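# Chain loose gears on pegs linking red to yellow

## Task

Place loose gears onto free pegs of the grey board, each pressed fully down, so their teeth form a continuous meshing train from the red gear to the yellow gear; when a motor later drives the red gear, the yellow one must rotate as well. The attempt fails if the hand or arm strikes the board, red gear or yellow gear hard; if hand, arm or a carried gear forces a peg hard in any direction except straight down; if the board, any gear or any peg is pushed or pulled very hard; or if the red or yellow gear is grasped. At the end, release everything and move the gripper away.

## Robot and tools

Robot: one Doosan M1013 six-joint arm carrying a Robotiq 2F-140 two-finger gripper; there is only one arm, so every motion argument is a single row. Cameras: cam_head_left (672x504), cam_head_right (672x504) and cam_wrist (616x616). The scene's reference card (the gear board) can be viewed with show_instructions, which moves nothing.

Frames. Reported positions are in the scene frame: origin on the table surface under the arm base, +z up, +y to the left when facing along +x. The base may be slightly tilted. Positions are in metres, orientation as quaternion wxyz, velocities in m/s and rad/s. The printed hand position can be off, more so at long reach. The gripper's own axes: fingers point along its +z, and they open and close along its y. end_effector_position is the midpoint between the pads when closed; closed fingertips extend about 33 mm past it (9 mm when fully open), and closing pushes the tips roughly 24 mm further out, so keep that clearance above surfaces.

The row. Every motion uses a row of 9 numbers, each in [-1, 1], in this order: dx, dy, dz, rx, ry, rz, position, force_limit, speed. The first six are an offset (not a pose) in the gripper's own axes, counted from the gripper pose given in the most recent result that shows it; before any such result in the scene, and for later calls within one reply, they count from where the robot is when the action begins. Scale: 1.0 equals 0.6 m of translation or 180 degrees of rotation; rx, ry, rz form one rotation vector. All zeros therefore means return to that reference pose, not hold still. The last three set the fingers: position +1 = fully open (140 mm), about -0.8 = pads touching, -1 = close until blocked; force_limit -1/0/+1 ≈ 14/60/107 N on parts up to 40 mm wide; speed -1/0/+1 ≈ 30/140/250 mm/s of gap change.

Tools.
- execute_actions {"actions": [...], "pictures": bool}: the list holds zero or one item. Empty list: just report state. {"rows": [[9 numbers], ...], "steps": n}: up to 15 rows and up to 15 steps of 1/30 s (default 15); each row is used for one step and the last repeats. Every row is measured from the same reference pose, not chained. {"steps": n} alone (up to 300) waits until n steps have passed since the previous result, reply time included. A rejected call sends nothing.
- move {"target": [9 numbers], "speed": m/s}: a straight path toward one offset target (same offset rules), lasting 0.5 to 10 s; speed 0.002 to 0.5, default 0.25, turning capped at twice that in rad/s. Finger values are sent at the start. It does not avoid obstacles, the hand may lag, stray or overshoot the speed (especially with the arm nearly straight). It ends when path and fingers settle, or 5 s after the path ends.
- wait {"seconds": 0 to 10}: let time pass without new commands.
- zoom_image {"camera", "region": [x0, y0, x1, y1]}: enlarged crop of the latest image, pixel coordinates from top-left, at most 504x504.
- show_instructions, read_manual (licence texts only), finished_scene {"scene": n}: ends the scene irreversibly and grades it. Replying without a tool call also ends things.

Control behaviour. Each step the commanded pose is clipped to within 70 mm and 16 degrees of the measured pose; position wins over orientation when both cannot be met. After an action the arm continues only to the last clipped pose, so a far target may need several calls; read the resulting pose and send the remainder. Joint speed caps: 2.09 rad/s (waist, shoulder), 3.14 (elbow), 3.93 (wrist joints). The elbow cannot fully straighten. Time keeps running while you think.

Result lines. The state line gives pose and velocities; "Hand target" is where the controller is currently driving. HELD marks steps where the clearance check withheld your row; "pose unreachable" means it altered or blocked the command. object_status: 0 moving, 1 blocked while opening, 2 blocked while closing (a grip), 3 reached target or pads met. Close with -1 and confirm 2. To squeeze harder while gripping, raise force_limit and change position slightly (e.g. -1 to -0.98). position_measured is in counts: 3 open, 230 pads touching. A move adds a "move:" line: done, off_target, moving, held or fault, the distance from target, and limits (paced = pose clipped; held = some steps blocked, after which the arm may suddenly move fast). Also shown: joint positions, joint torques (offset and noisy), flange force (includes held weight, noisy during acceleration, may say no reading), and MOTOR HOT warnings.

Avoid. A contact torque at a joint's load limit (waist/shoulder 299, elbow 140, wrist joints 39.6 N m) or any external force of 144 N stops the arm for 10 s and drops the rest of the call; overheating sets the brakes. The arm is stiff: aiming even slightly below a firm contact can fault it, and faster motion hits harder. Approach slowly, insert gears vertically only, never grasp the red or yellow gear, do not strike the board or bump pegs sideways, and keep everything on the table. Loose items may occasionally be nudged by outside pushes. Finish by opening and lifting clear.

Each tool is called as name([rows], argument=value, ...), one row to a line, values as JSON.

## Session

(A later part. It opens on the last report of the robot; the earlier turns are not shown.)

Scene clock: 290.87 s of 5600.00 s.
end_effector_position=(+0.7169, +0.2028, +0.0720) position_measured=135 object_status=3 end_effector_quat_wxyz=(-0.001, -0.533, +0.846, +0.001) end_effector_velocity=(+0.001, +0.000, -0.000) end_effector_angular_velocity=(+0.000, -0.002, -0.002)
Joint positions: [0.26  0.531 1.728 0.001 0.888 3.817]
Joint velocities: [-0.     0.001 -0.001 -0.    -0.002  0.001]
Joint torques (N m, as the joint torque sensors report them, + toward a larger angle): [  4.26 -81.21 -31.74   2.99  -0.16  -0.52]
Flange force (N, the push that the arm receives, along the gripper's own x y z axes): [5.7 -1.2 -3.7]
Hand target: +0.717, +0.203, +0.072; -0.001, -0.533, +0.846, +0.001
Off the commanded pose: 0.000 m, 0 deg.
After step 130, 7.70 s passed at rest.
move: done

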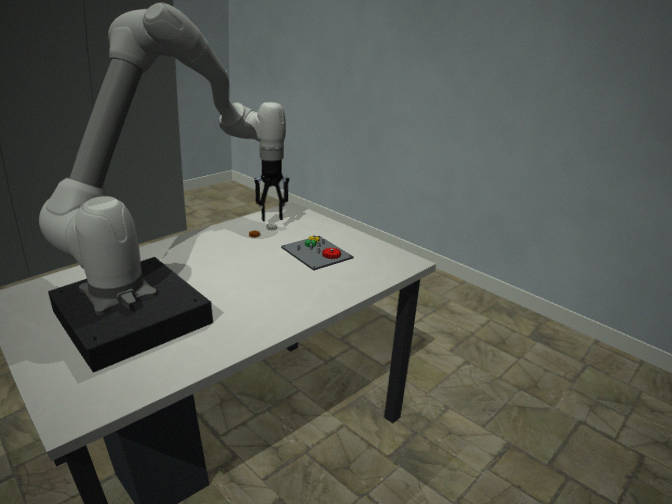

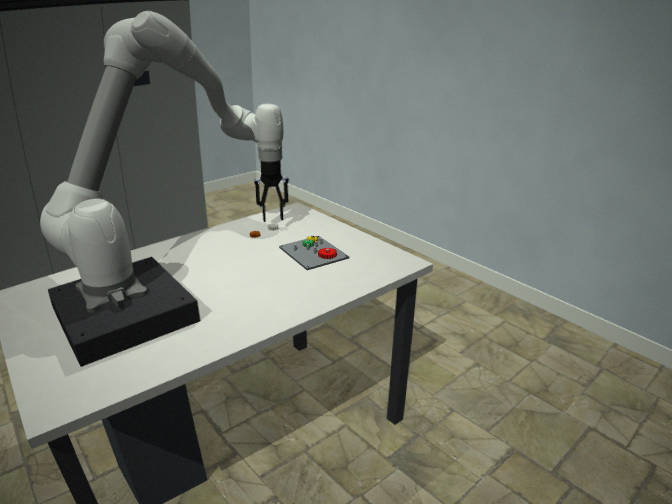

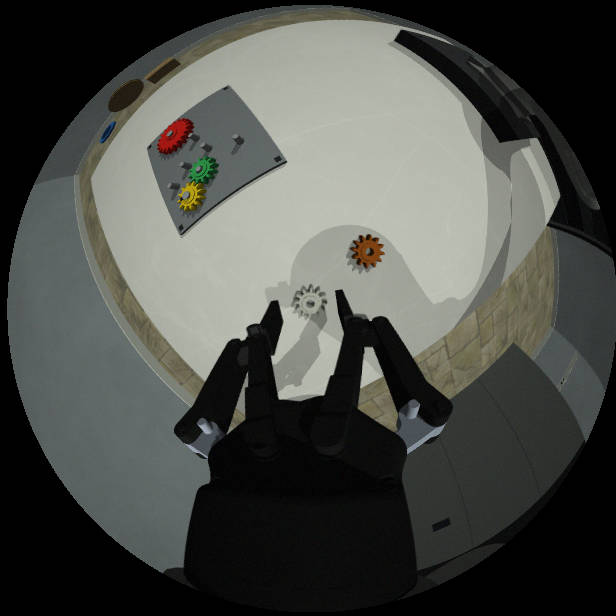

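move(target=[0.0023, 0.0023, 0.0575, 0, 0, 0, -0.05, -1, -0.3], speed=0.12)

execute_actions([
  {"rows": [[0,0,0,0,0,0,-1,-1,-0.3]], "steps": 12},
])

zoom_image(camera="cam_wrist", region=[275, 275, 345, 345])

Scene clock: 297.53 s of 5600.00 s.
end_effector_position=(+0.7150, +0.2022, +0.0375) position_measured=135 object_status=3 end_effector_quat_wxyz=(-0.001, -0.533, +0.846, +0.001) end_effector_velocity=(-0.000, +0.000, +0.000) end_effector_angular_velocity=(-0.000, +0.001, +0.000)
Joint positions: [0.26  0.565 1.749 0.001 0.832 3.817]
Joint velocities: [ 0.001 -0.    -0.    -0.     0.002  0.   ]
Joint torques (N m, as the joint torque sensors report them, + toward a larger angle): [  1.49 -81.17 -30.49   2.87  -0.13   0.23]
Flange force (N, the push that the arm receives, along the gripper's own x y z axes): [5.0 2.5 -5.4]
Hand target: +0.715, +0.202, +0.037; -0.001, -0.533, +0.846, +0.001
Off the commanded pose: 0.000 m, 0 deg.
After step 130, 1.60 s passed at rest.
move: done

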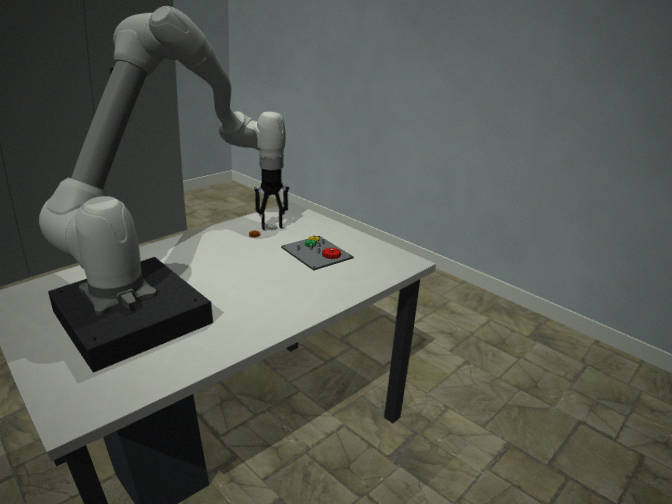

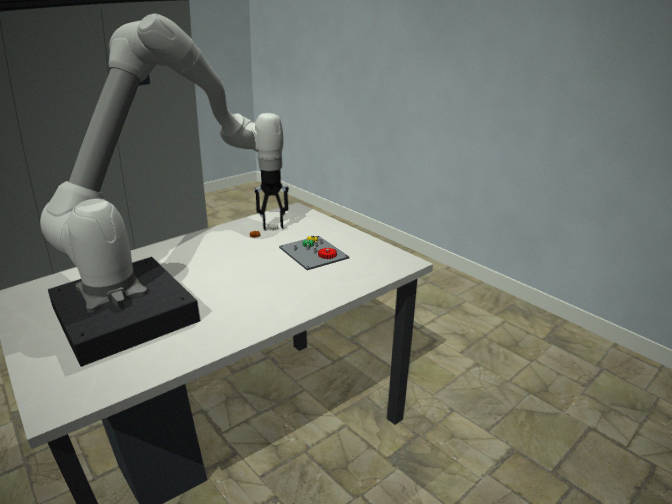

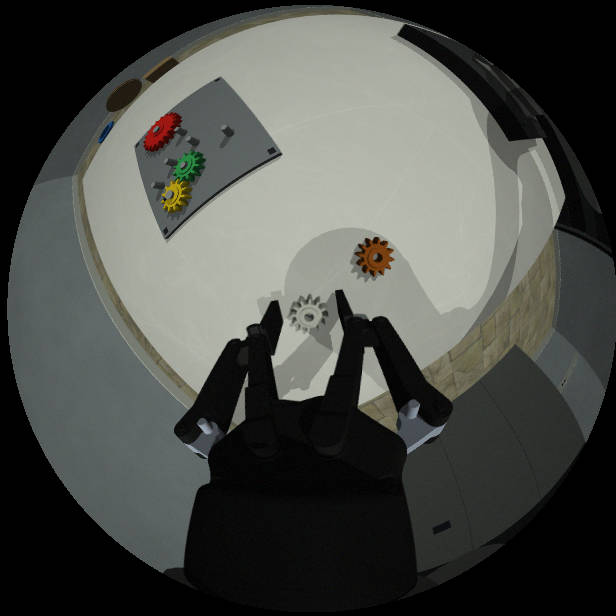

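Scene clock: 297.93 s of 5600.00 s.
end_effector_position=(+0.7150, +0.2022, +0.0375) position_measured=170 object_status=0 end_effector_quat_wxyz=(-0.001, -0.533, +0.846, +0.001) end_effector_velocity=(+0.000, +0.000, +0.000) end_effector_angular_velocity=(+0.000, +0.001, +0.002)
Joint positions: [0.26  0.565 1.749 0.001 0.832 3.817]
Joint velocities: [ 0.     0.001 -0.002  0.001  0.002 -0.002]
Joint torques (N m, as the joint torque sensors report them, + toward a larger angle): [  1.29 -77.87 -29.01   2.79  -0.07   0.02]
Flange force (N, the push that the arm receives, along the gripper's own x y z axes): [5.2 3.0 -9.9]
Hand target: +0.715, +0.202, +0.038; -0.001, -0.533, +0.846, +0.001
Off the commanded pose: 0.000 m, 0 deg.
Steps of this call (steps 1 to 12: all 12 steps of this action). Readings (end_effector_position | what the end effector reports):
1: (+0.7150, +0.2022, +0.0375) | position_measured=135 object_status=0
2: (+0.7150, +0.2022, +0.0375) | position_measured=137 object_status=0
4: (+0.7150, +0.2022, +0.0375) | position_measured=149 object_status=0
8: (+0.7150, +0.2022, +0.0375) | position_measured=170 object_status=0
12: the state above

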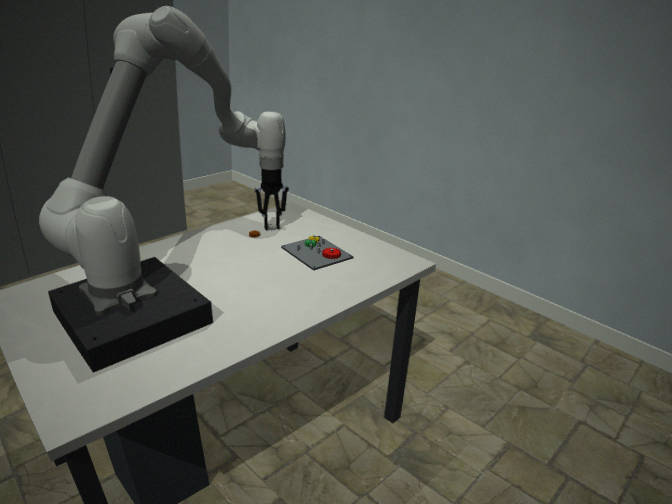

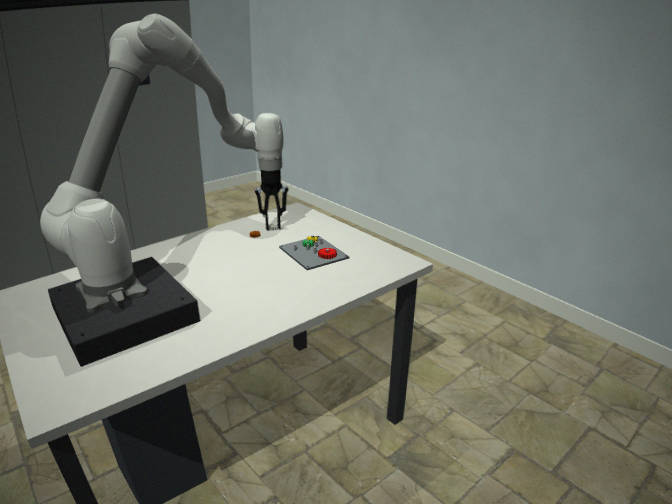

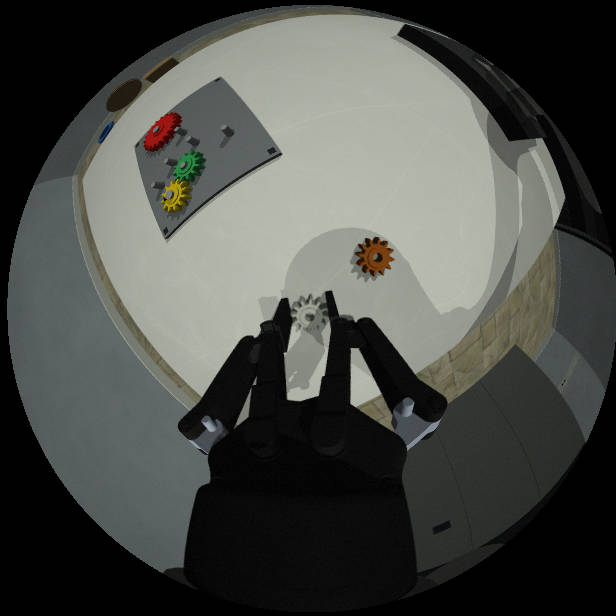

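Region (275, 275, 345, 345) of cam_wrist's 616x616 image, scaled by 7.200, with more detail than that image has.

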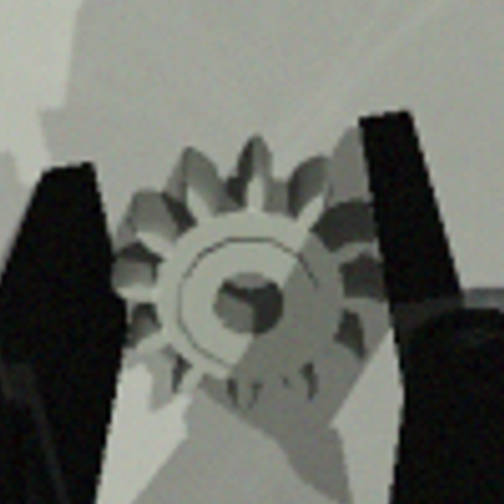

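zoom_image(camera="cam_wrist", region=[345, 225, 405, 285])

Region (345, 225, 405, 285) of cam_wrist's 616x616 image, scaled by 8.400, with more detail than that image has.

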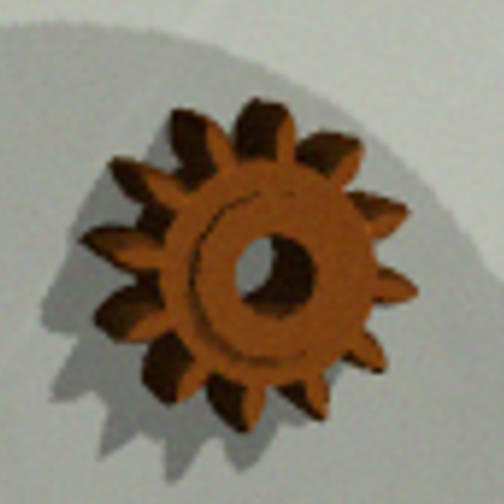

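move(target=[0, 0, -0.036, 0, 0, 0, -1, -1, -0.3], speed=0.15)

move(target=[0.3994, -0.1582, -0.027, 0, 0, 0, -1, -1, -0.3], speed=0.35)

zoom_image(camera="cam_wrist", region=[255, 255, 355, 355])

Scene clock: 316.93 s of 5600.00 s.
end_effector_position=(+0.7151, +0.2022, +0.0591) position_measured=170 object_status=2 end_effector_quat_wxyz=(-0.001, -0.533, +0.846, +0.001) end_effector_velocity=(+0.001, +0.001, +0.001) end_effector_angular_velocity=(+0.001, -0.004, -0.001)
Joint positions: [0.26  0.542 1.739 0.001 0.866 3.817]
Joint velocities: [ 0.    -0.001 -0.001  0.001 -0.002  0.   ]
Joint torques (N m, as the joint torque sensors report them, + toward a larger angle): [  3.74 -80.04 -31.7    2.78  -0.27   0.05]
Flange force (N, the push that the arm receives, along the gripper's own x y z axes): [7.7 1.2 -5.5]
Hand target: +0.715, +0.202, +0.059; -0.001, -0.533, +0.846, +0.001
Off the commanded pose: 0.000 m, 0 deg.
After step 140, 13.63 s passed at rest.
move: done

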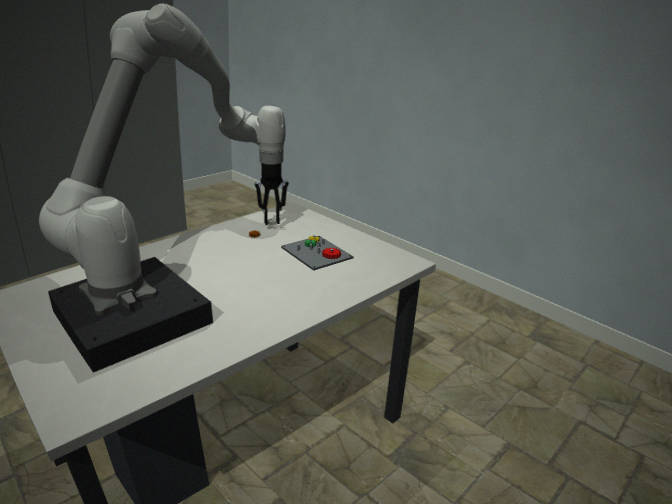

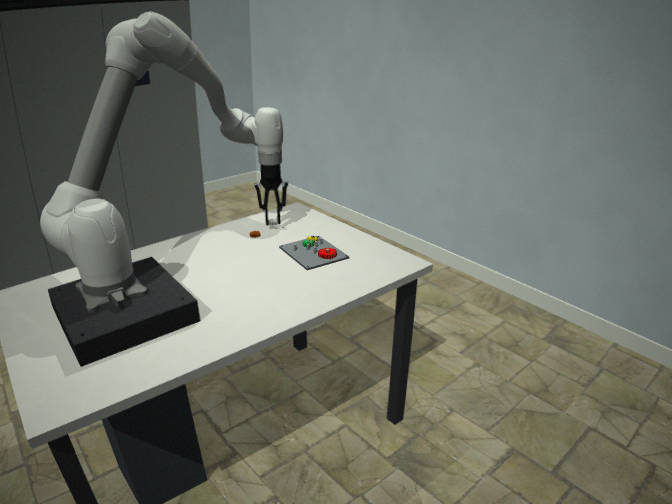

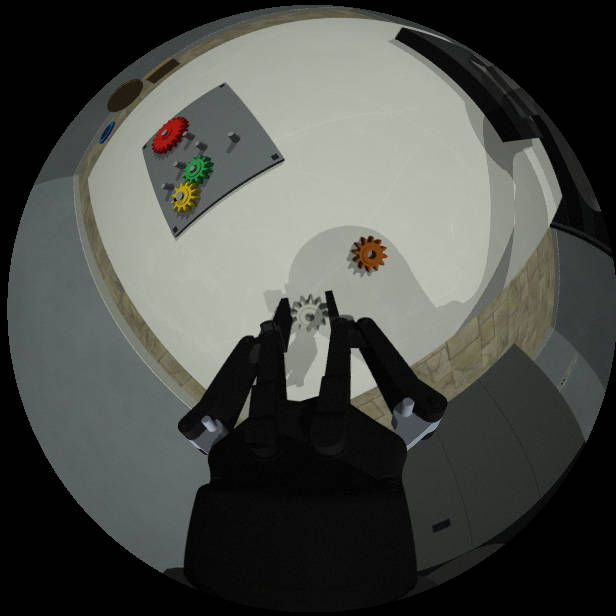

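Scene clock: 318.10 s of 5600.00 s.
end_effector_position=(+0.6974, -0.0553, +0.0758) position_measured=170 object_status=2 end_effector_quat_wxyz=(-0.001, -0.533, +0.846, +0.000) end_effector_velocity=(-0.000, -0.000, +0.000) end_effector_angular_velocity=(-0.000, +0.000, -0.000)
Joint positions: [-0.097  0.469  1.823 -0.002  0.853  3.462]
Joint velocities: [-0.    -0.    -0.    -0.     0.001 -0.   ]
Joint torques (N m, as the joint torque sensors report them, + toward a larger angle): [  4.42 -77.54 -31.91   2.95   0.19   0.01]
Flange force (N, the push that the arm receives, along the gripper's own x y z axes): [6.8 0.0 -0.2]
Hand target: +0.697, -0.055, +0.076; -0.001, -0.533, +0.846, +0.000
Off the commanded pose: 0.001 m, 0 deg.
move: done

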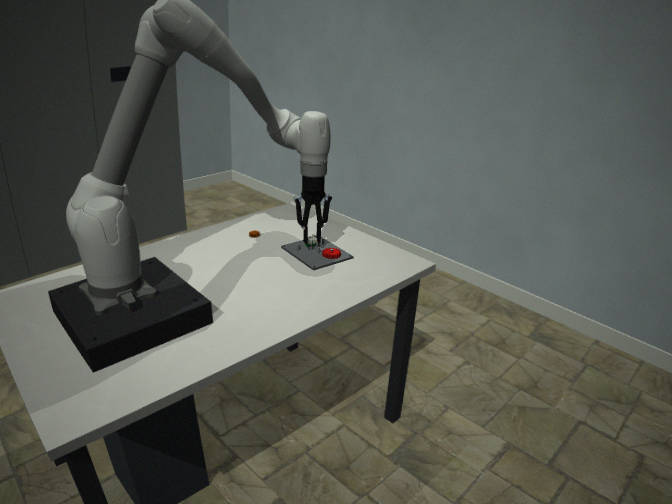

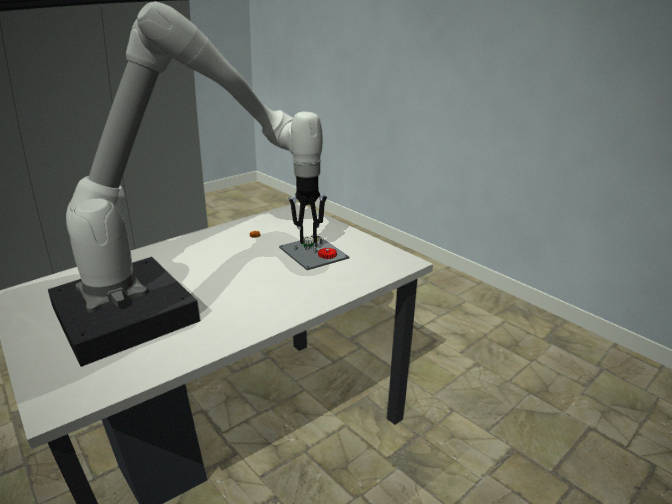

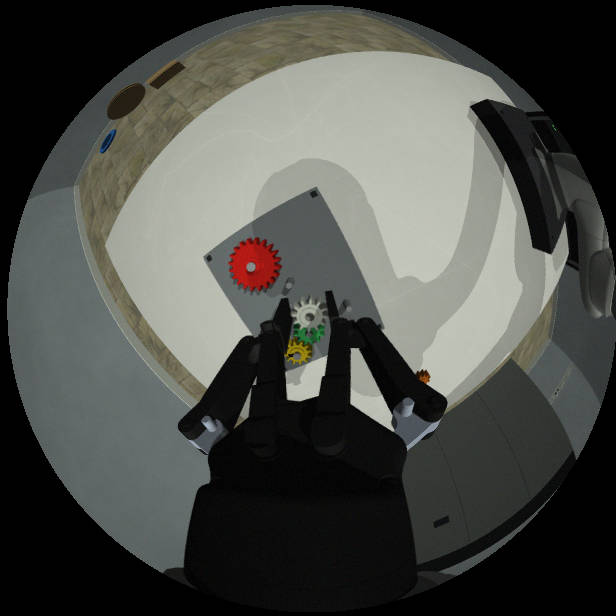

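Region (255, 255, 355, 355) of cam_wrist's 616x616 image, scaled by 5.040, with more detail than that image has.

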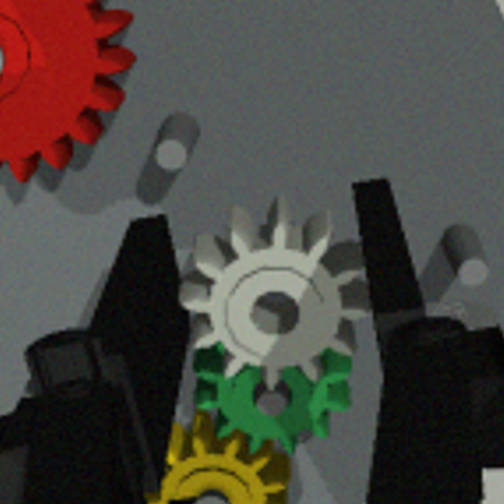

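move(target=[0.0005, 0.0012, 0.0125, 0, 0, 0, -1, -1, -0.3], speed=0.04)

move(target=[0, 0, 0.008, 0, 0, 0, -1, -1, -0.3], speed=0.008)

zoom_image(camera="cam_wrist", region=[280, 290, 340, 350])

Scene clock: 325.03 s of 5600.00 s.
end_effector_position=(+0.6967, -0.0552, +0.0683) position_measured=170 object_status=2 end_effector_quat_wxyz=(-0.001, -0.533, +0.846, +0.000) end_effector_velocity=(+0.000, -0.000, +0.000) end_effector_angular_velocity=(-0.000, -0.000, +0.000)
Joint positions: [-0.097  0.476  1.829 -0.002  0.84   3.462]
Joint velocities: [-0.    -0.    -0.    -0.001  0.     0.   ]
Joint torques (N m, as the joint torque sensors report them, + toward a larger angle): [  2.21 -74.43 -31.5    3.04   0.19   0.11]
Flange force (N, the push that the arm receives, along the gripper's own x y z axes): [5.4 4.5 -3.5]
Hand target: +0.697, -0.055, +0.068; -0.001, -0.533, +0.846, +0.000
Off the commanded pose: 0.000 m, 0 deg.
After step 130, 1.90 s passed at rest.
move: done

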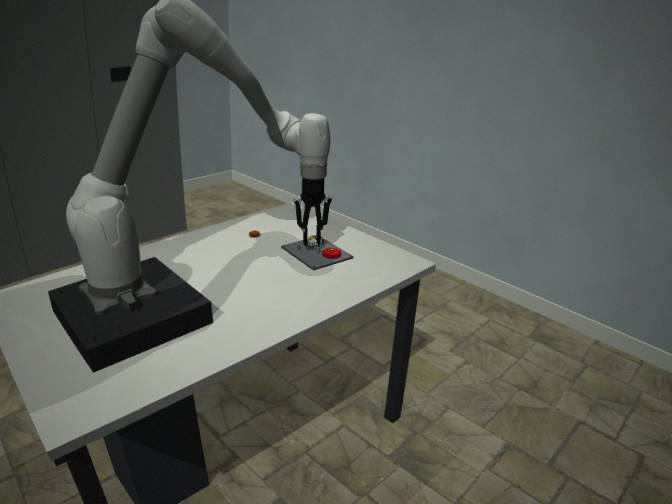

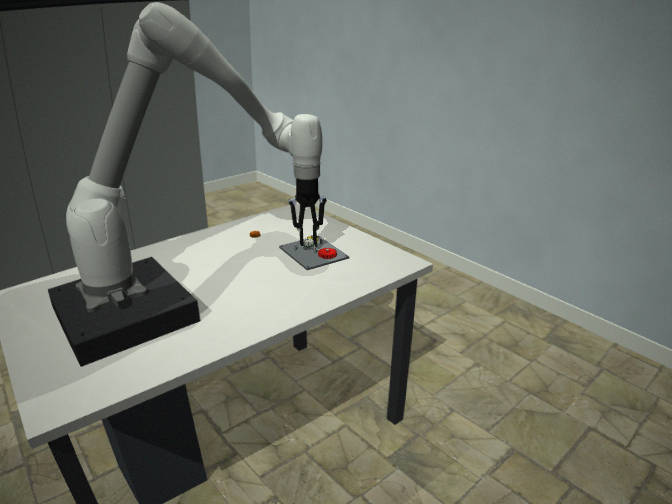

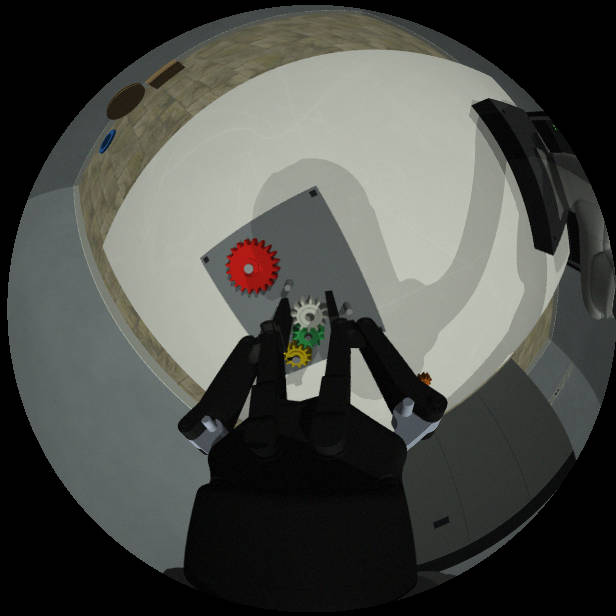

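Scene clock: 325.87 s of 5600.00 s.
end_effector_position=(+0.6967, -0.0553, +0.0635) position_measured=170 object_status=2 end_effector_quat_wxyz=(-0.001, -0.533, +0.846, +0.000) end_effector_velocity=(+0.001, -0.000, +0.001) end_effector_angular_velocity=(-0.000, -0.004, -0.000)
Joint positions: [-0.097  0.482  1.831 -0.002  0.832  3.462]
Joint velocities: [-0.    -0.001 -0.     0.    -0.002  0.   ]
Joint torques (N m, as the joint torque sensors report them, + toward a larger angle): [  2.68 -75.26 -30.64   2.9   -0.02  -0.33]
Flange force (N, the push that the arm receives, along the gripper's own x y z axes): [4.5 2.5 -4.1]
Hand target: +0.697, -0.055, +0.064; -0.001, -0.533, +0.846, +0.000
Off the commanded pose: 0.000 m, 0 deg.
move: done

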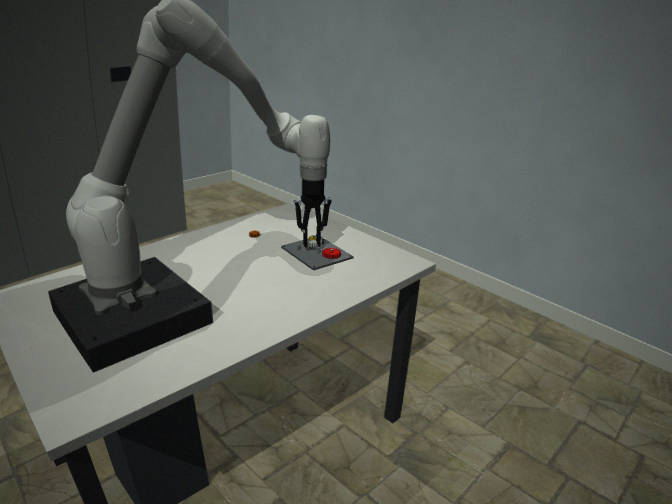

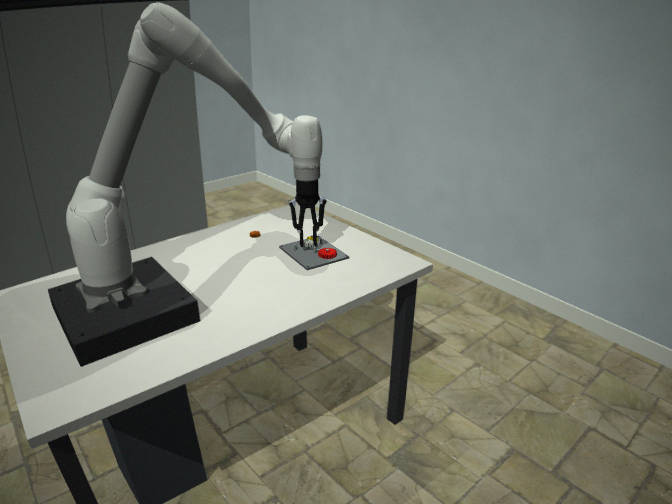

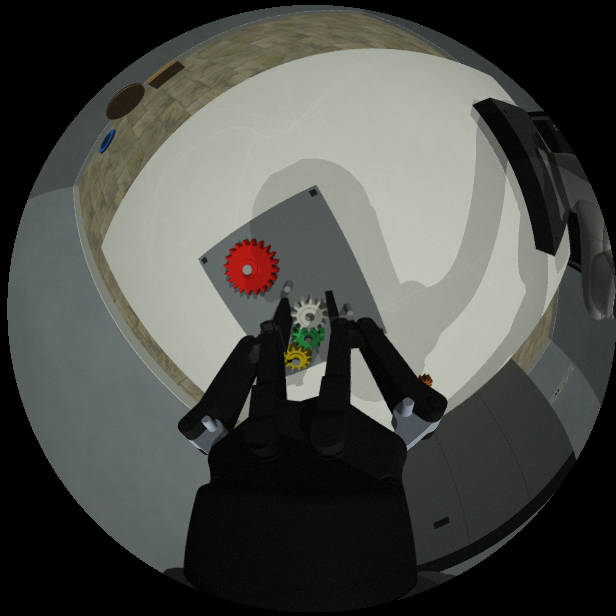

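Region (280, 290, 340, 350) of cam_wrist's 616x616 image, scaled by 8.400, with more detail than that image has.

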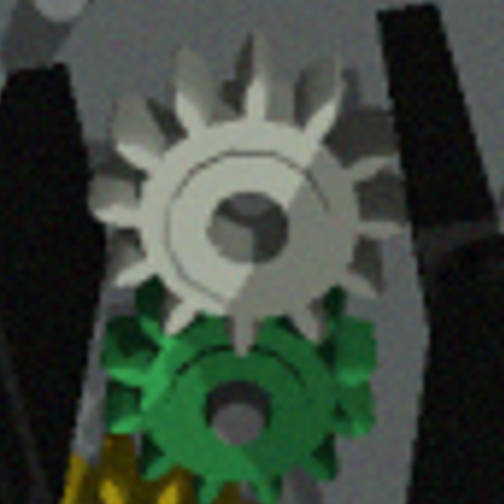

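zoom_image(camera="cam_wrist", region=[297, 304, 323, 330])

Region (297, 304, 323, 330) of cam_wrist's 616x616 image, scaled by 19.385, with more detail than that image has.

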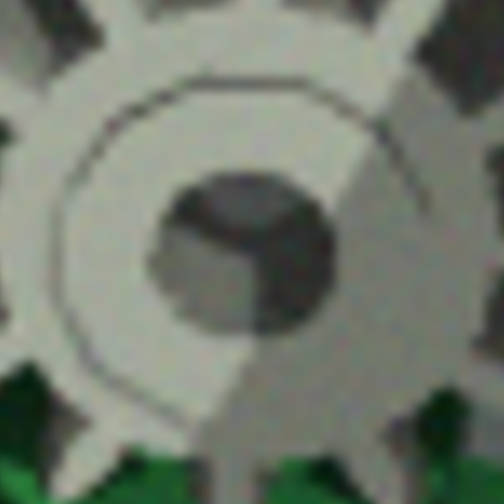

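move(target=[-0.0008, 0, 0.004, 0, 0, 0, -1, -1, -0.3], speed=0.008)

move(target=[0, 0, 0.007, 0, 0, 0, -1, -1, -0.3], speed=0.006)

zoom_image(camera="cam_wrist", region=[270, 280, 340, 350])

Scene clock: 331.57 s of 5600.00 s.
end_effector_position=(+0.6969, -0.0548, +0.0611) position_measured=170 object_status=2 end_effector_quat_wxyz=(-0.001, -0.533, +0.846, +0.000) end_effector_velocity=(-0.000, +0.000, +0.000) end_effector_angular_velocity=(+0.000, +0.001, -0.000)
Joint positions: [-0.096  0.484  1.832 -0.002  0.829  3.463]
Joint velocities: [-0.    -0.    -0.    -0.     0.001  0.   ]
Joint torques (N m, as the joint torque sensors report them, + toward a larger angle): [  2.71 -77.57 -31.6    3.32  -0.11  -0.09]
Flange force (N, the push that the arm receives, along the gripper's own x y z axes): [4.6 1.6 -0.5]
Hand target: +0.697, -0.055, +0.061; -0.001, -0.533, +0.846, +0.000
Off the commanded pose: 0.000 m, 0 deg.
After step 130, 0.67 s passed at rest.
move: done

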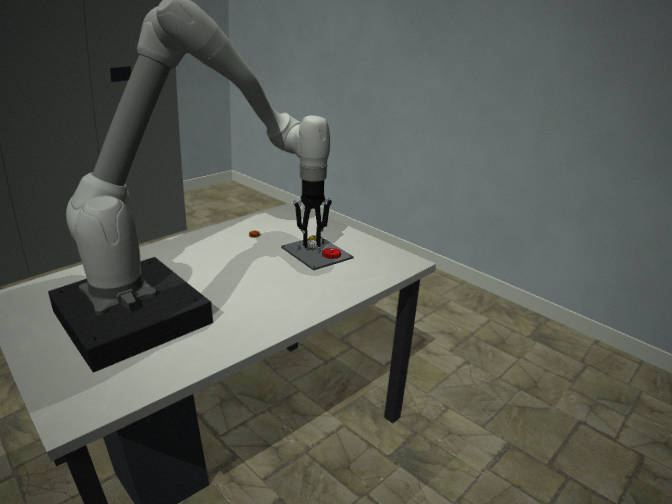

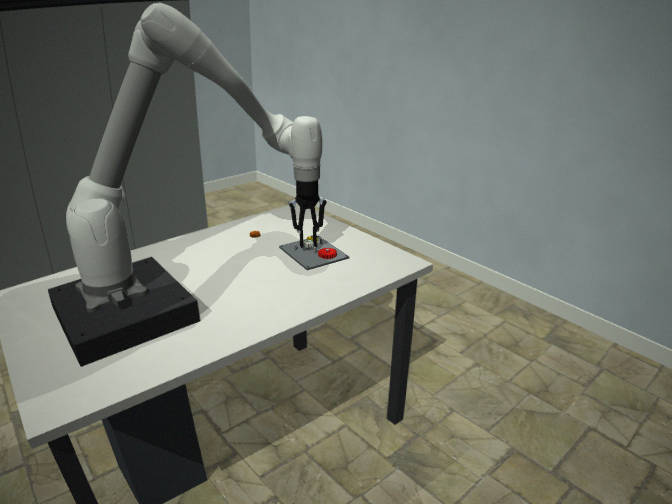

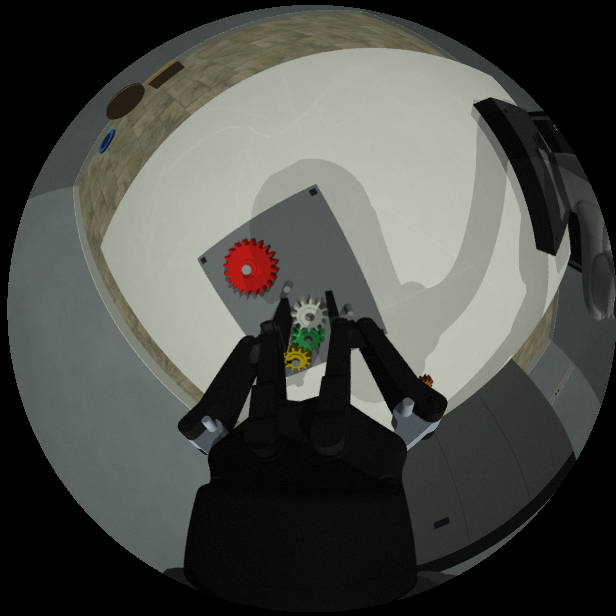

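Scene clock: 332.50 s of 5600.00 s.
end_effector_position=(+0.6968, -0.0548, +0.0569) position_measured=170 object_status=2 end_effector_quat_wxyz=(-0.001, -0.533, +0.846, +0.000) end_effector_velocity=(-0.000, +0.000, -0.001) end_effector_angular_velocity=(+0.000, +0.001, -0.000)
Joint positions: [-0.096  0.489  1.834 -0.002  0.822  3.463]
Joint velocities: [ 0.     0.001 -0.    -0.    -0.     0.001]
Joint torques (N m, as the joint torque sensors report them, + toward a larger angle): [ -0.86 -73.78 -32.1    3.2   -0.21  -0.38]
Flange force (N, the push that the arm receives, along the gripper's own x y z axes): [1.7 8.6 -4.4]
Hand target: +0.697, -0.055, +0.057; -0.001, -0.533, +0.846, +0.000
Off the commanded pose: 0.000 m, 0 deg.
move: done

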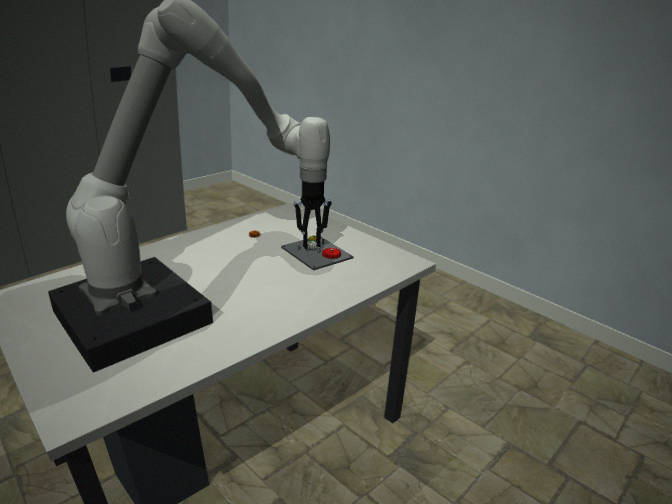

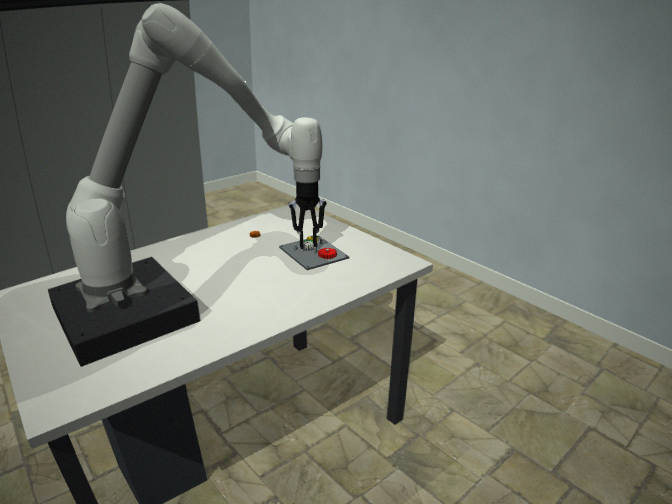

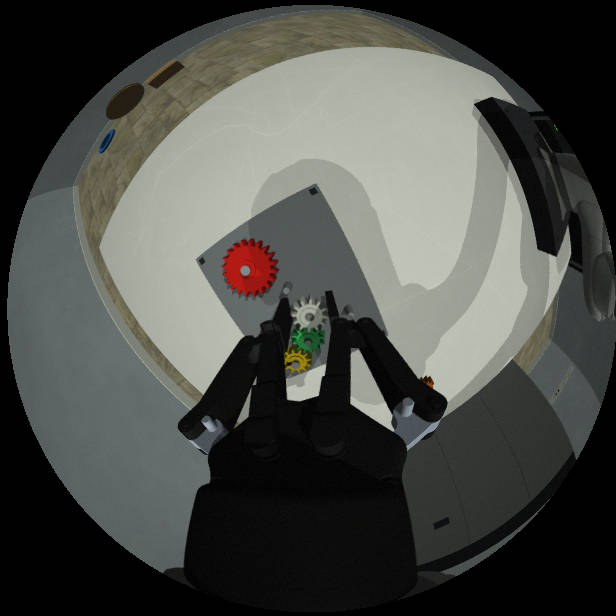

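Region (270, 280, 340, 350) of cam_wrist's 616x616 image, scaled by 7.200, with more detail than that image has.

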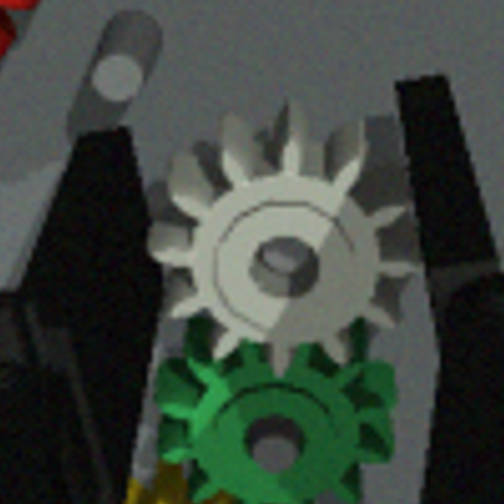

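move(target=[0, 0, 0.0161, 0, 0, 0, -1, -1, -0.3], speed=0.012)

execute_actions([
  {"rows": [[0,0,0,0,0,0,-0.24,-1,-0.3]], "steps": 6},
], pictures=false)

move(target=[0, 0, -0.042, 0, 0, 0, -0.24, -1, -0.3], speed=0.1)

zoom_image(camera="cam_wrist", region=[250, 255, 340, 345])

Scene clock: 339.27 s of 5600.00 s.
end_effector_position=(+0.6968, -0.0548, +0.0473) position_measured=170 object_status=2 end_effector_quat_wxyz=(-0.001, -0.533, +0.846, +0.000) end_effector_velocity=(+0.000, +0.001, +0.000) end_effector_angular_velocity=(+0.000, -0.001, +0.001)
Joint positions: [-0.097  0.5    1.839 -0.002  0.806  3.463]
Joint velocities: [ 0.001 -0.     0.     0.    -0.001 -0.001]
Joint torques (N m, as the joint torque sensors report them, + toward a larger angle): [  1.8  -76.98 -31.11   2.25   0.21  -0.12]
Flange force (N, the push that the arm receives, along the gripper's own x y z axes): [4.0 4.7 -2.2]
Hand target: +0.697, -0.055, +0.047; -0.001, -0.533, +0.846, +0.000
Off the commanded pose: 0.000 m, 0 deg.
After step 130, 1.40 s passed at rest.
move: done

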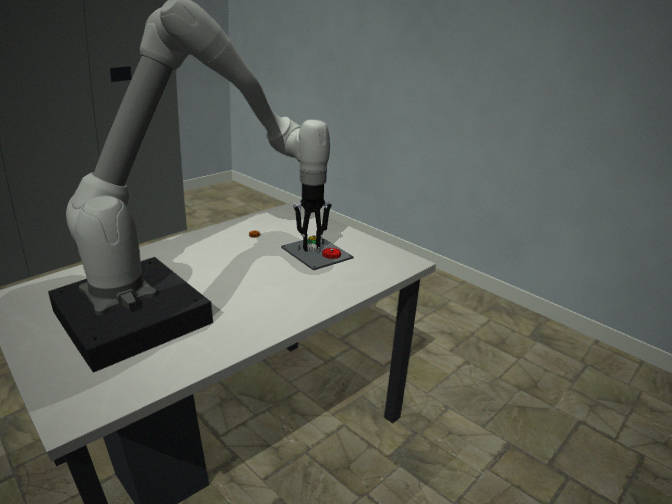

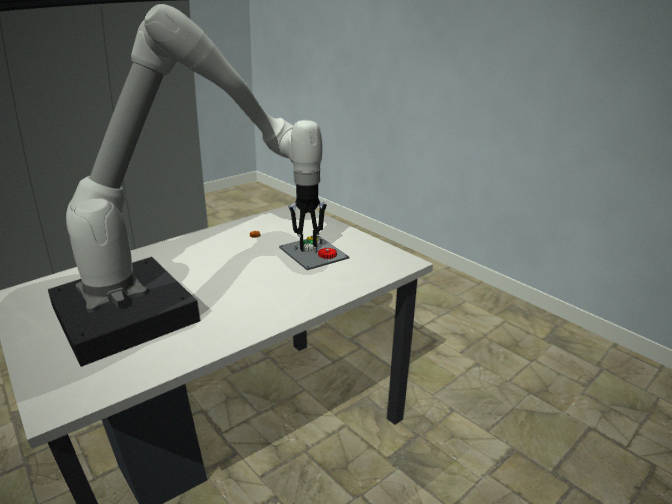

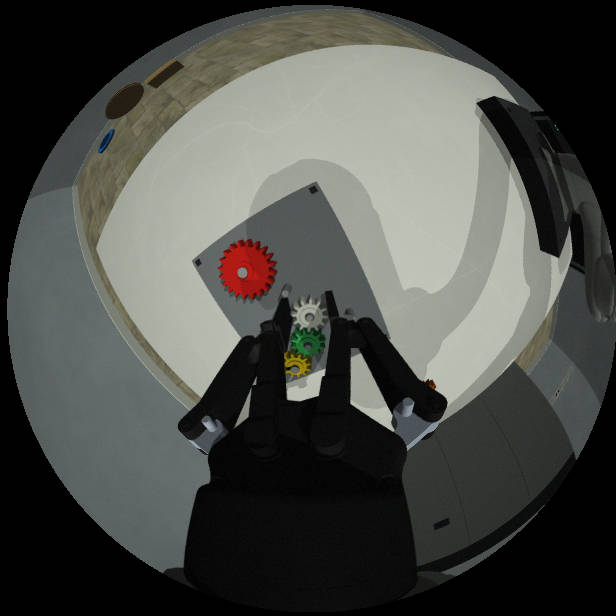

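Scene clock: 339.47 s of 5600.00 s.
end_effector_position=(+0.6968, -0.0549, +0.0473) position_measured=159 object_status=0 end_effector_quat_wxyz=(-0.001, -0.533, +0.846, +0.000) end_effector_velocity=(-0.000, -0.000, +0.000) end_effector_angular_velocity=(+0.000, +0.002, -0.000)
Joint positions: [-0.097  0.5    1.839 -0.002  0.806  3.463]
Joint velocities: [-0.    -0.    -0.    -0.     0.002  0.   ]
Joint torques (N m, as the joint torque sensors report them, + toward a larger angle): [  0.62 -76.21 -30.59   3.13  -0.18   0.11]
Flange force (N, the push that the arm receives, along the gripper's own x y z axes): [2.9 4.3 -4.2]
Hand target: +0.697, -0.055, +0.047; -0.001, -0.533, +0.846, +0.000
Off the commanded pose: 0.000 m, 0 deg.
Steps of this call (steps 1 to 6: all 6 steps of this action). Readings (end_effector_position | what the end effector reports):
1: (+0.6968, -0.0548, +0.0473) | position_measured=170 object_status=0
2: (+0.6968, -0.0548, +0.0473) | position_measured=170 object_status=0
4: (+0.6968, -0.0549, +0.0473) | position_measured=159 object_status=0
6: the state above

Scene clock: 340.40 s of 5600.00 s.
end_effector_position=(+0.6968, -0.0549, +0.0725) position_measured=159 object_status=3 end_effector_quat_wxyz=(-0.001, -0.533, +0.846, +0.000) end_effector_velocity=(-0.000, +0.000, +0.000) end_effector_angular_velocity=(+0.000, +0.001, -0.001)
Joint positions: [-0.097  0.472  1.826 -0.002  0.847  3.463]
Joint velocities: [ 0.     0.    -0.001  0.     0.002  0.001]
Joint torques (N m, as the joint torque sensors report them, + toward a larger angle): [  2.08 -73.62 -31.65   3.13  -0.11  -0.17]
Flange force (N, the push that the arm receives, along the gripper's own x y z axes): [4.6 5.0 -4.5]
Hand target: +0.697, -0.055, +0.072; -0.001, -0.533, +0.846, +0.000
Off the commanded pose: 0.000 m, 0 deg.
move: done

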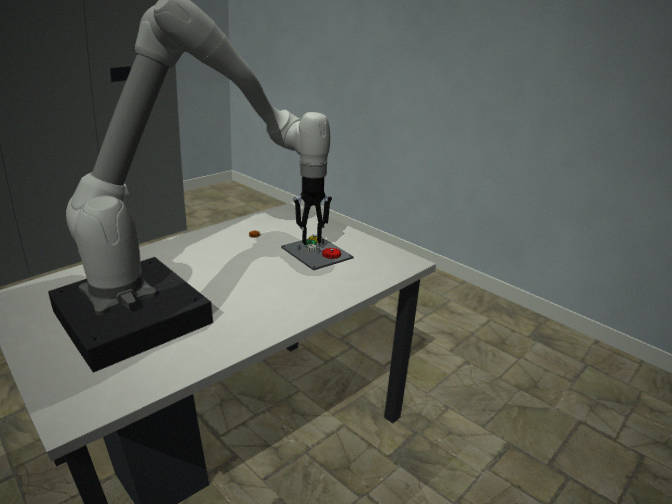

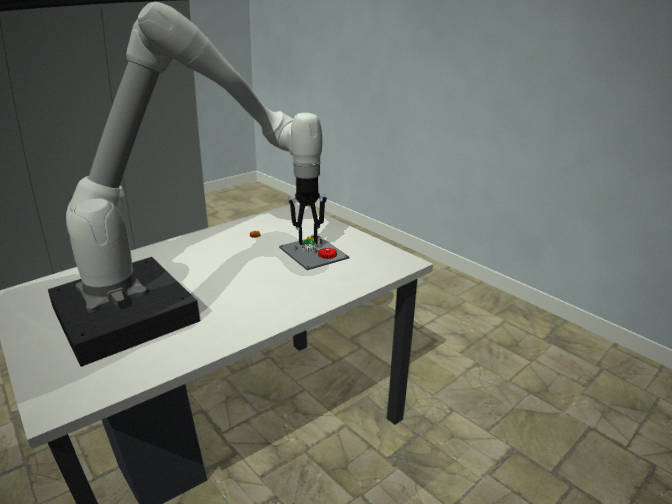

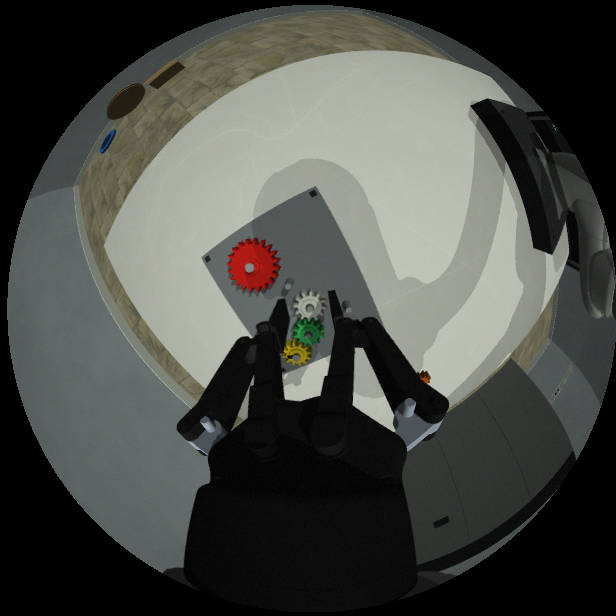

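Region (250, 255, 340, 345) of cam_wrist's 616x616 image, scaled by 5.600, with more detail than that image has.

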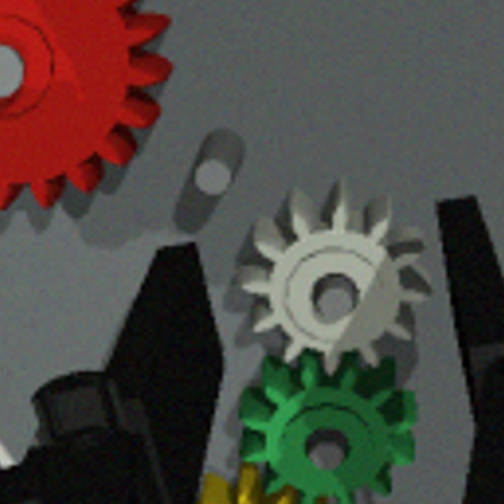

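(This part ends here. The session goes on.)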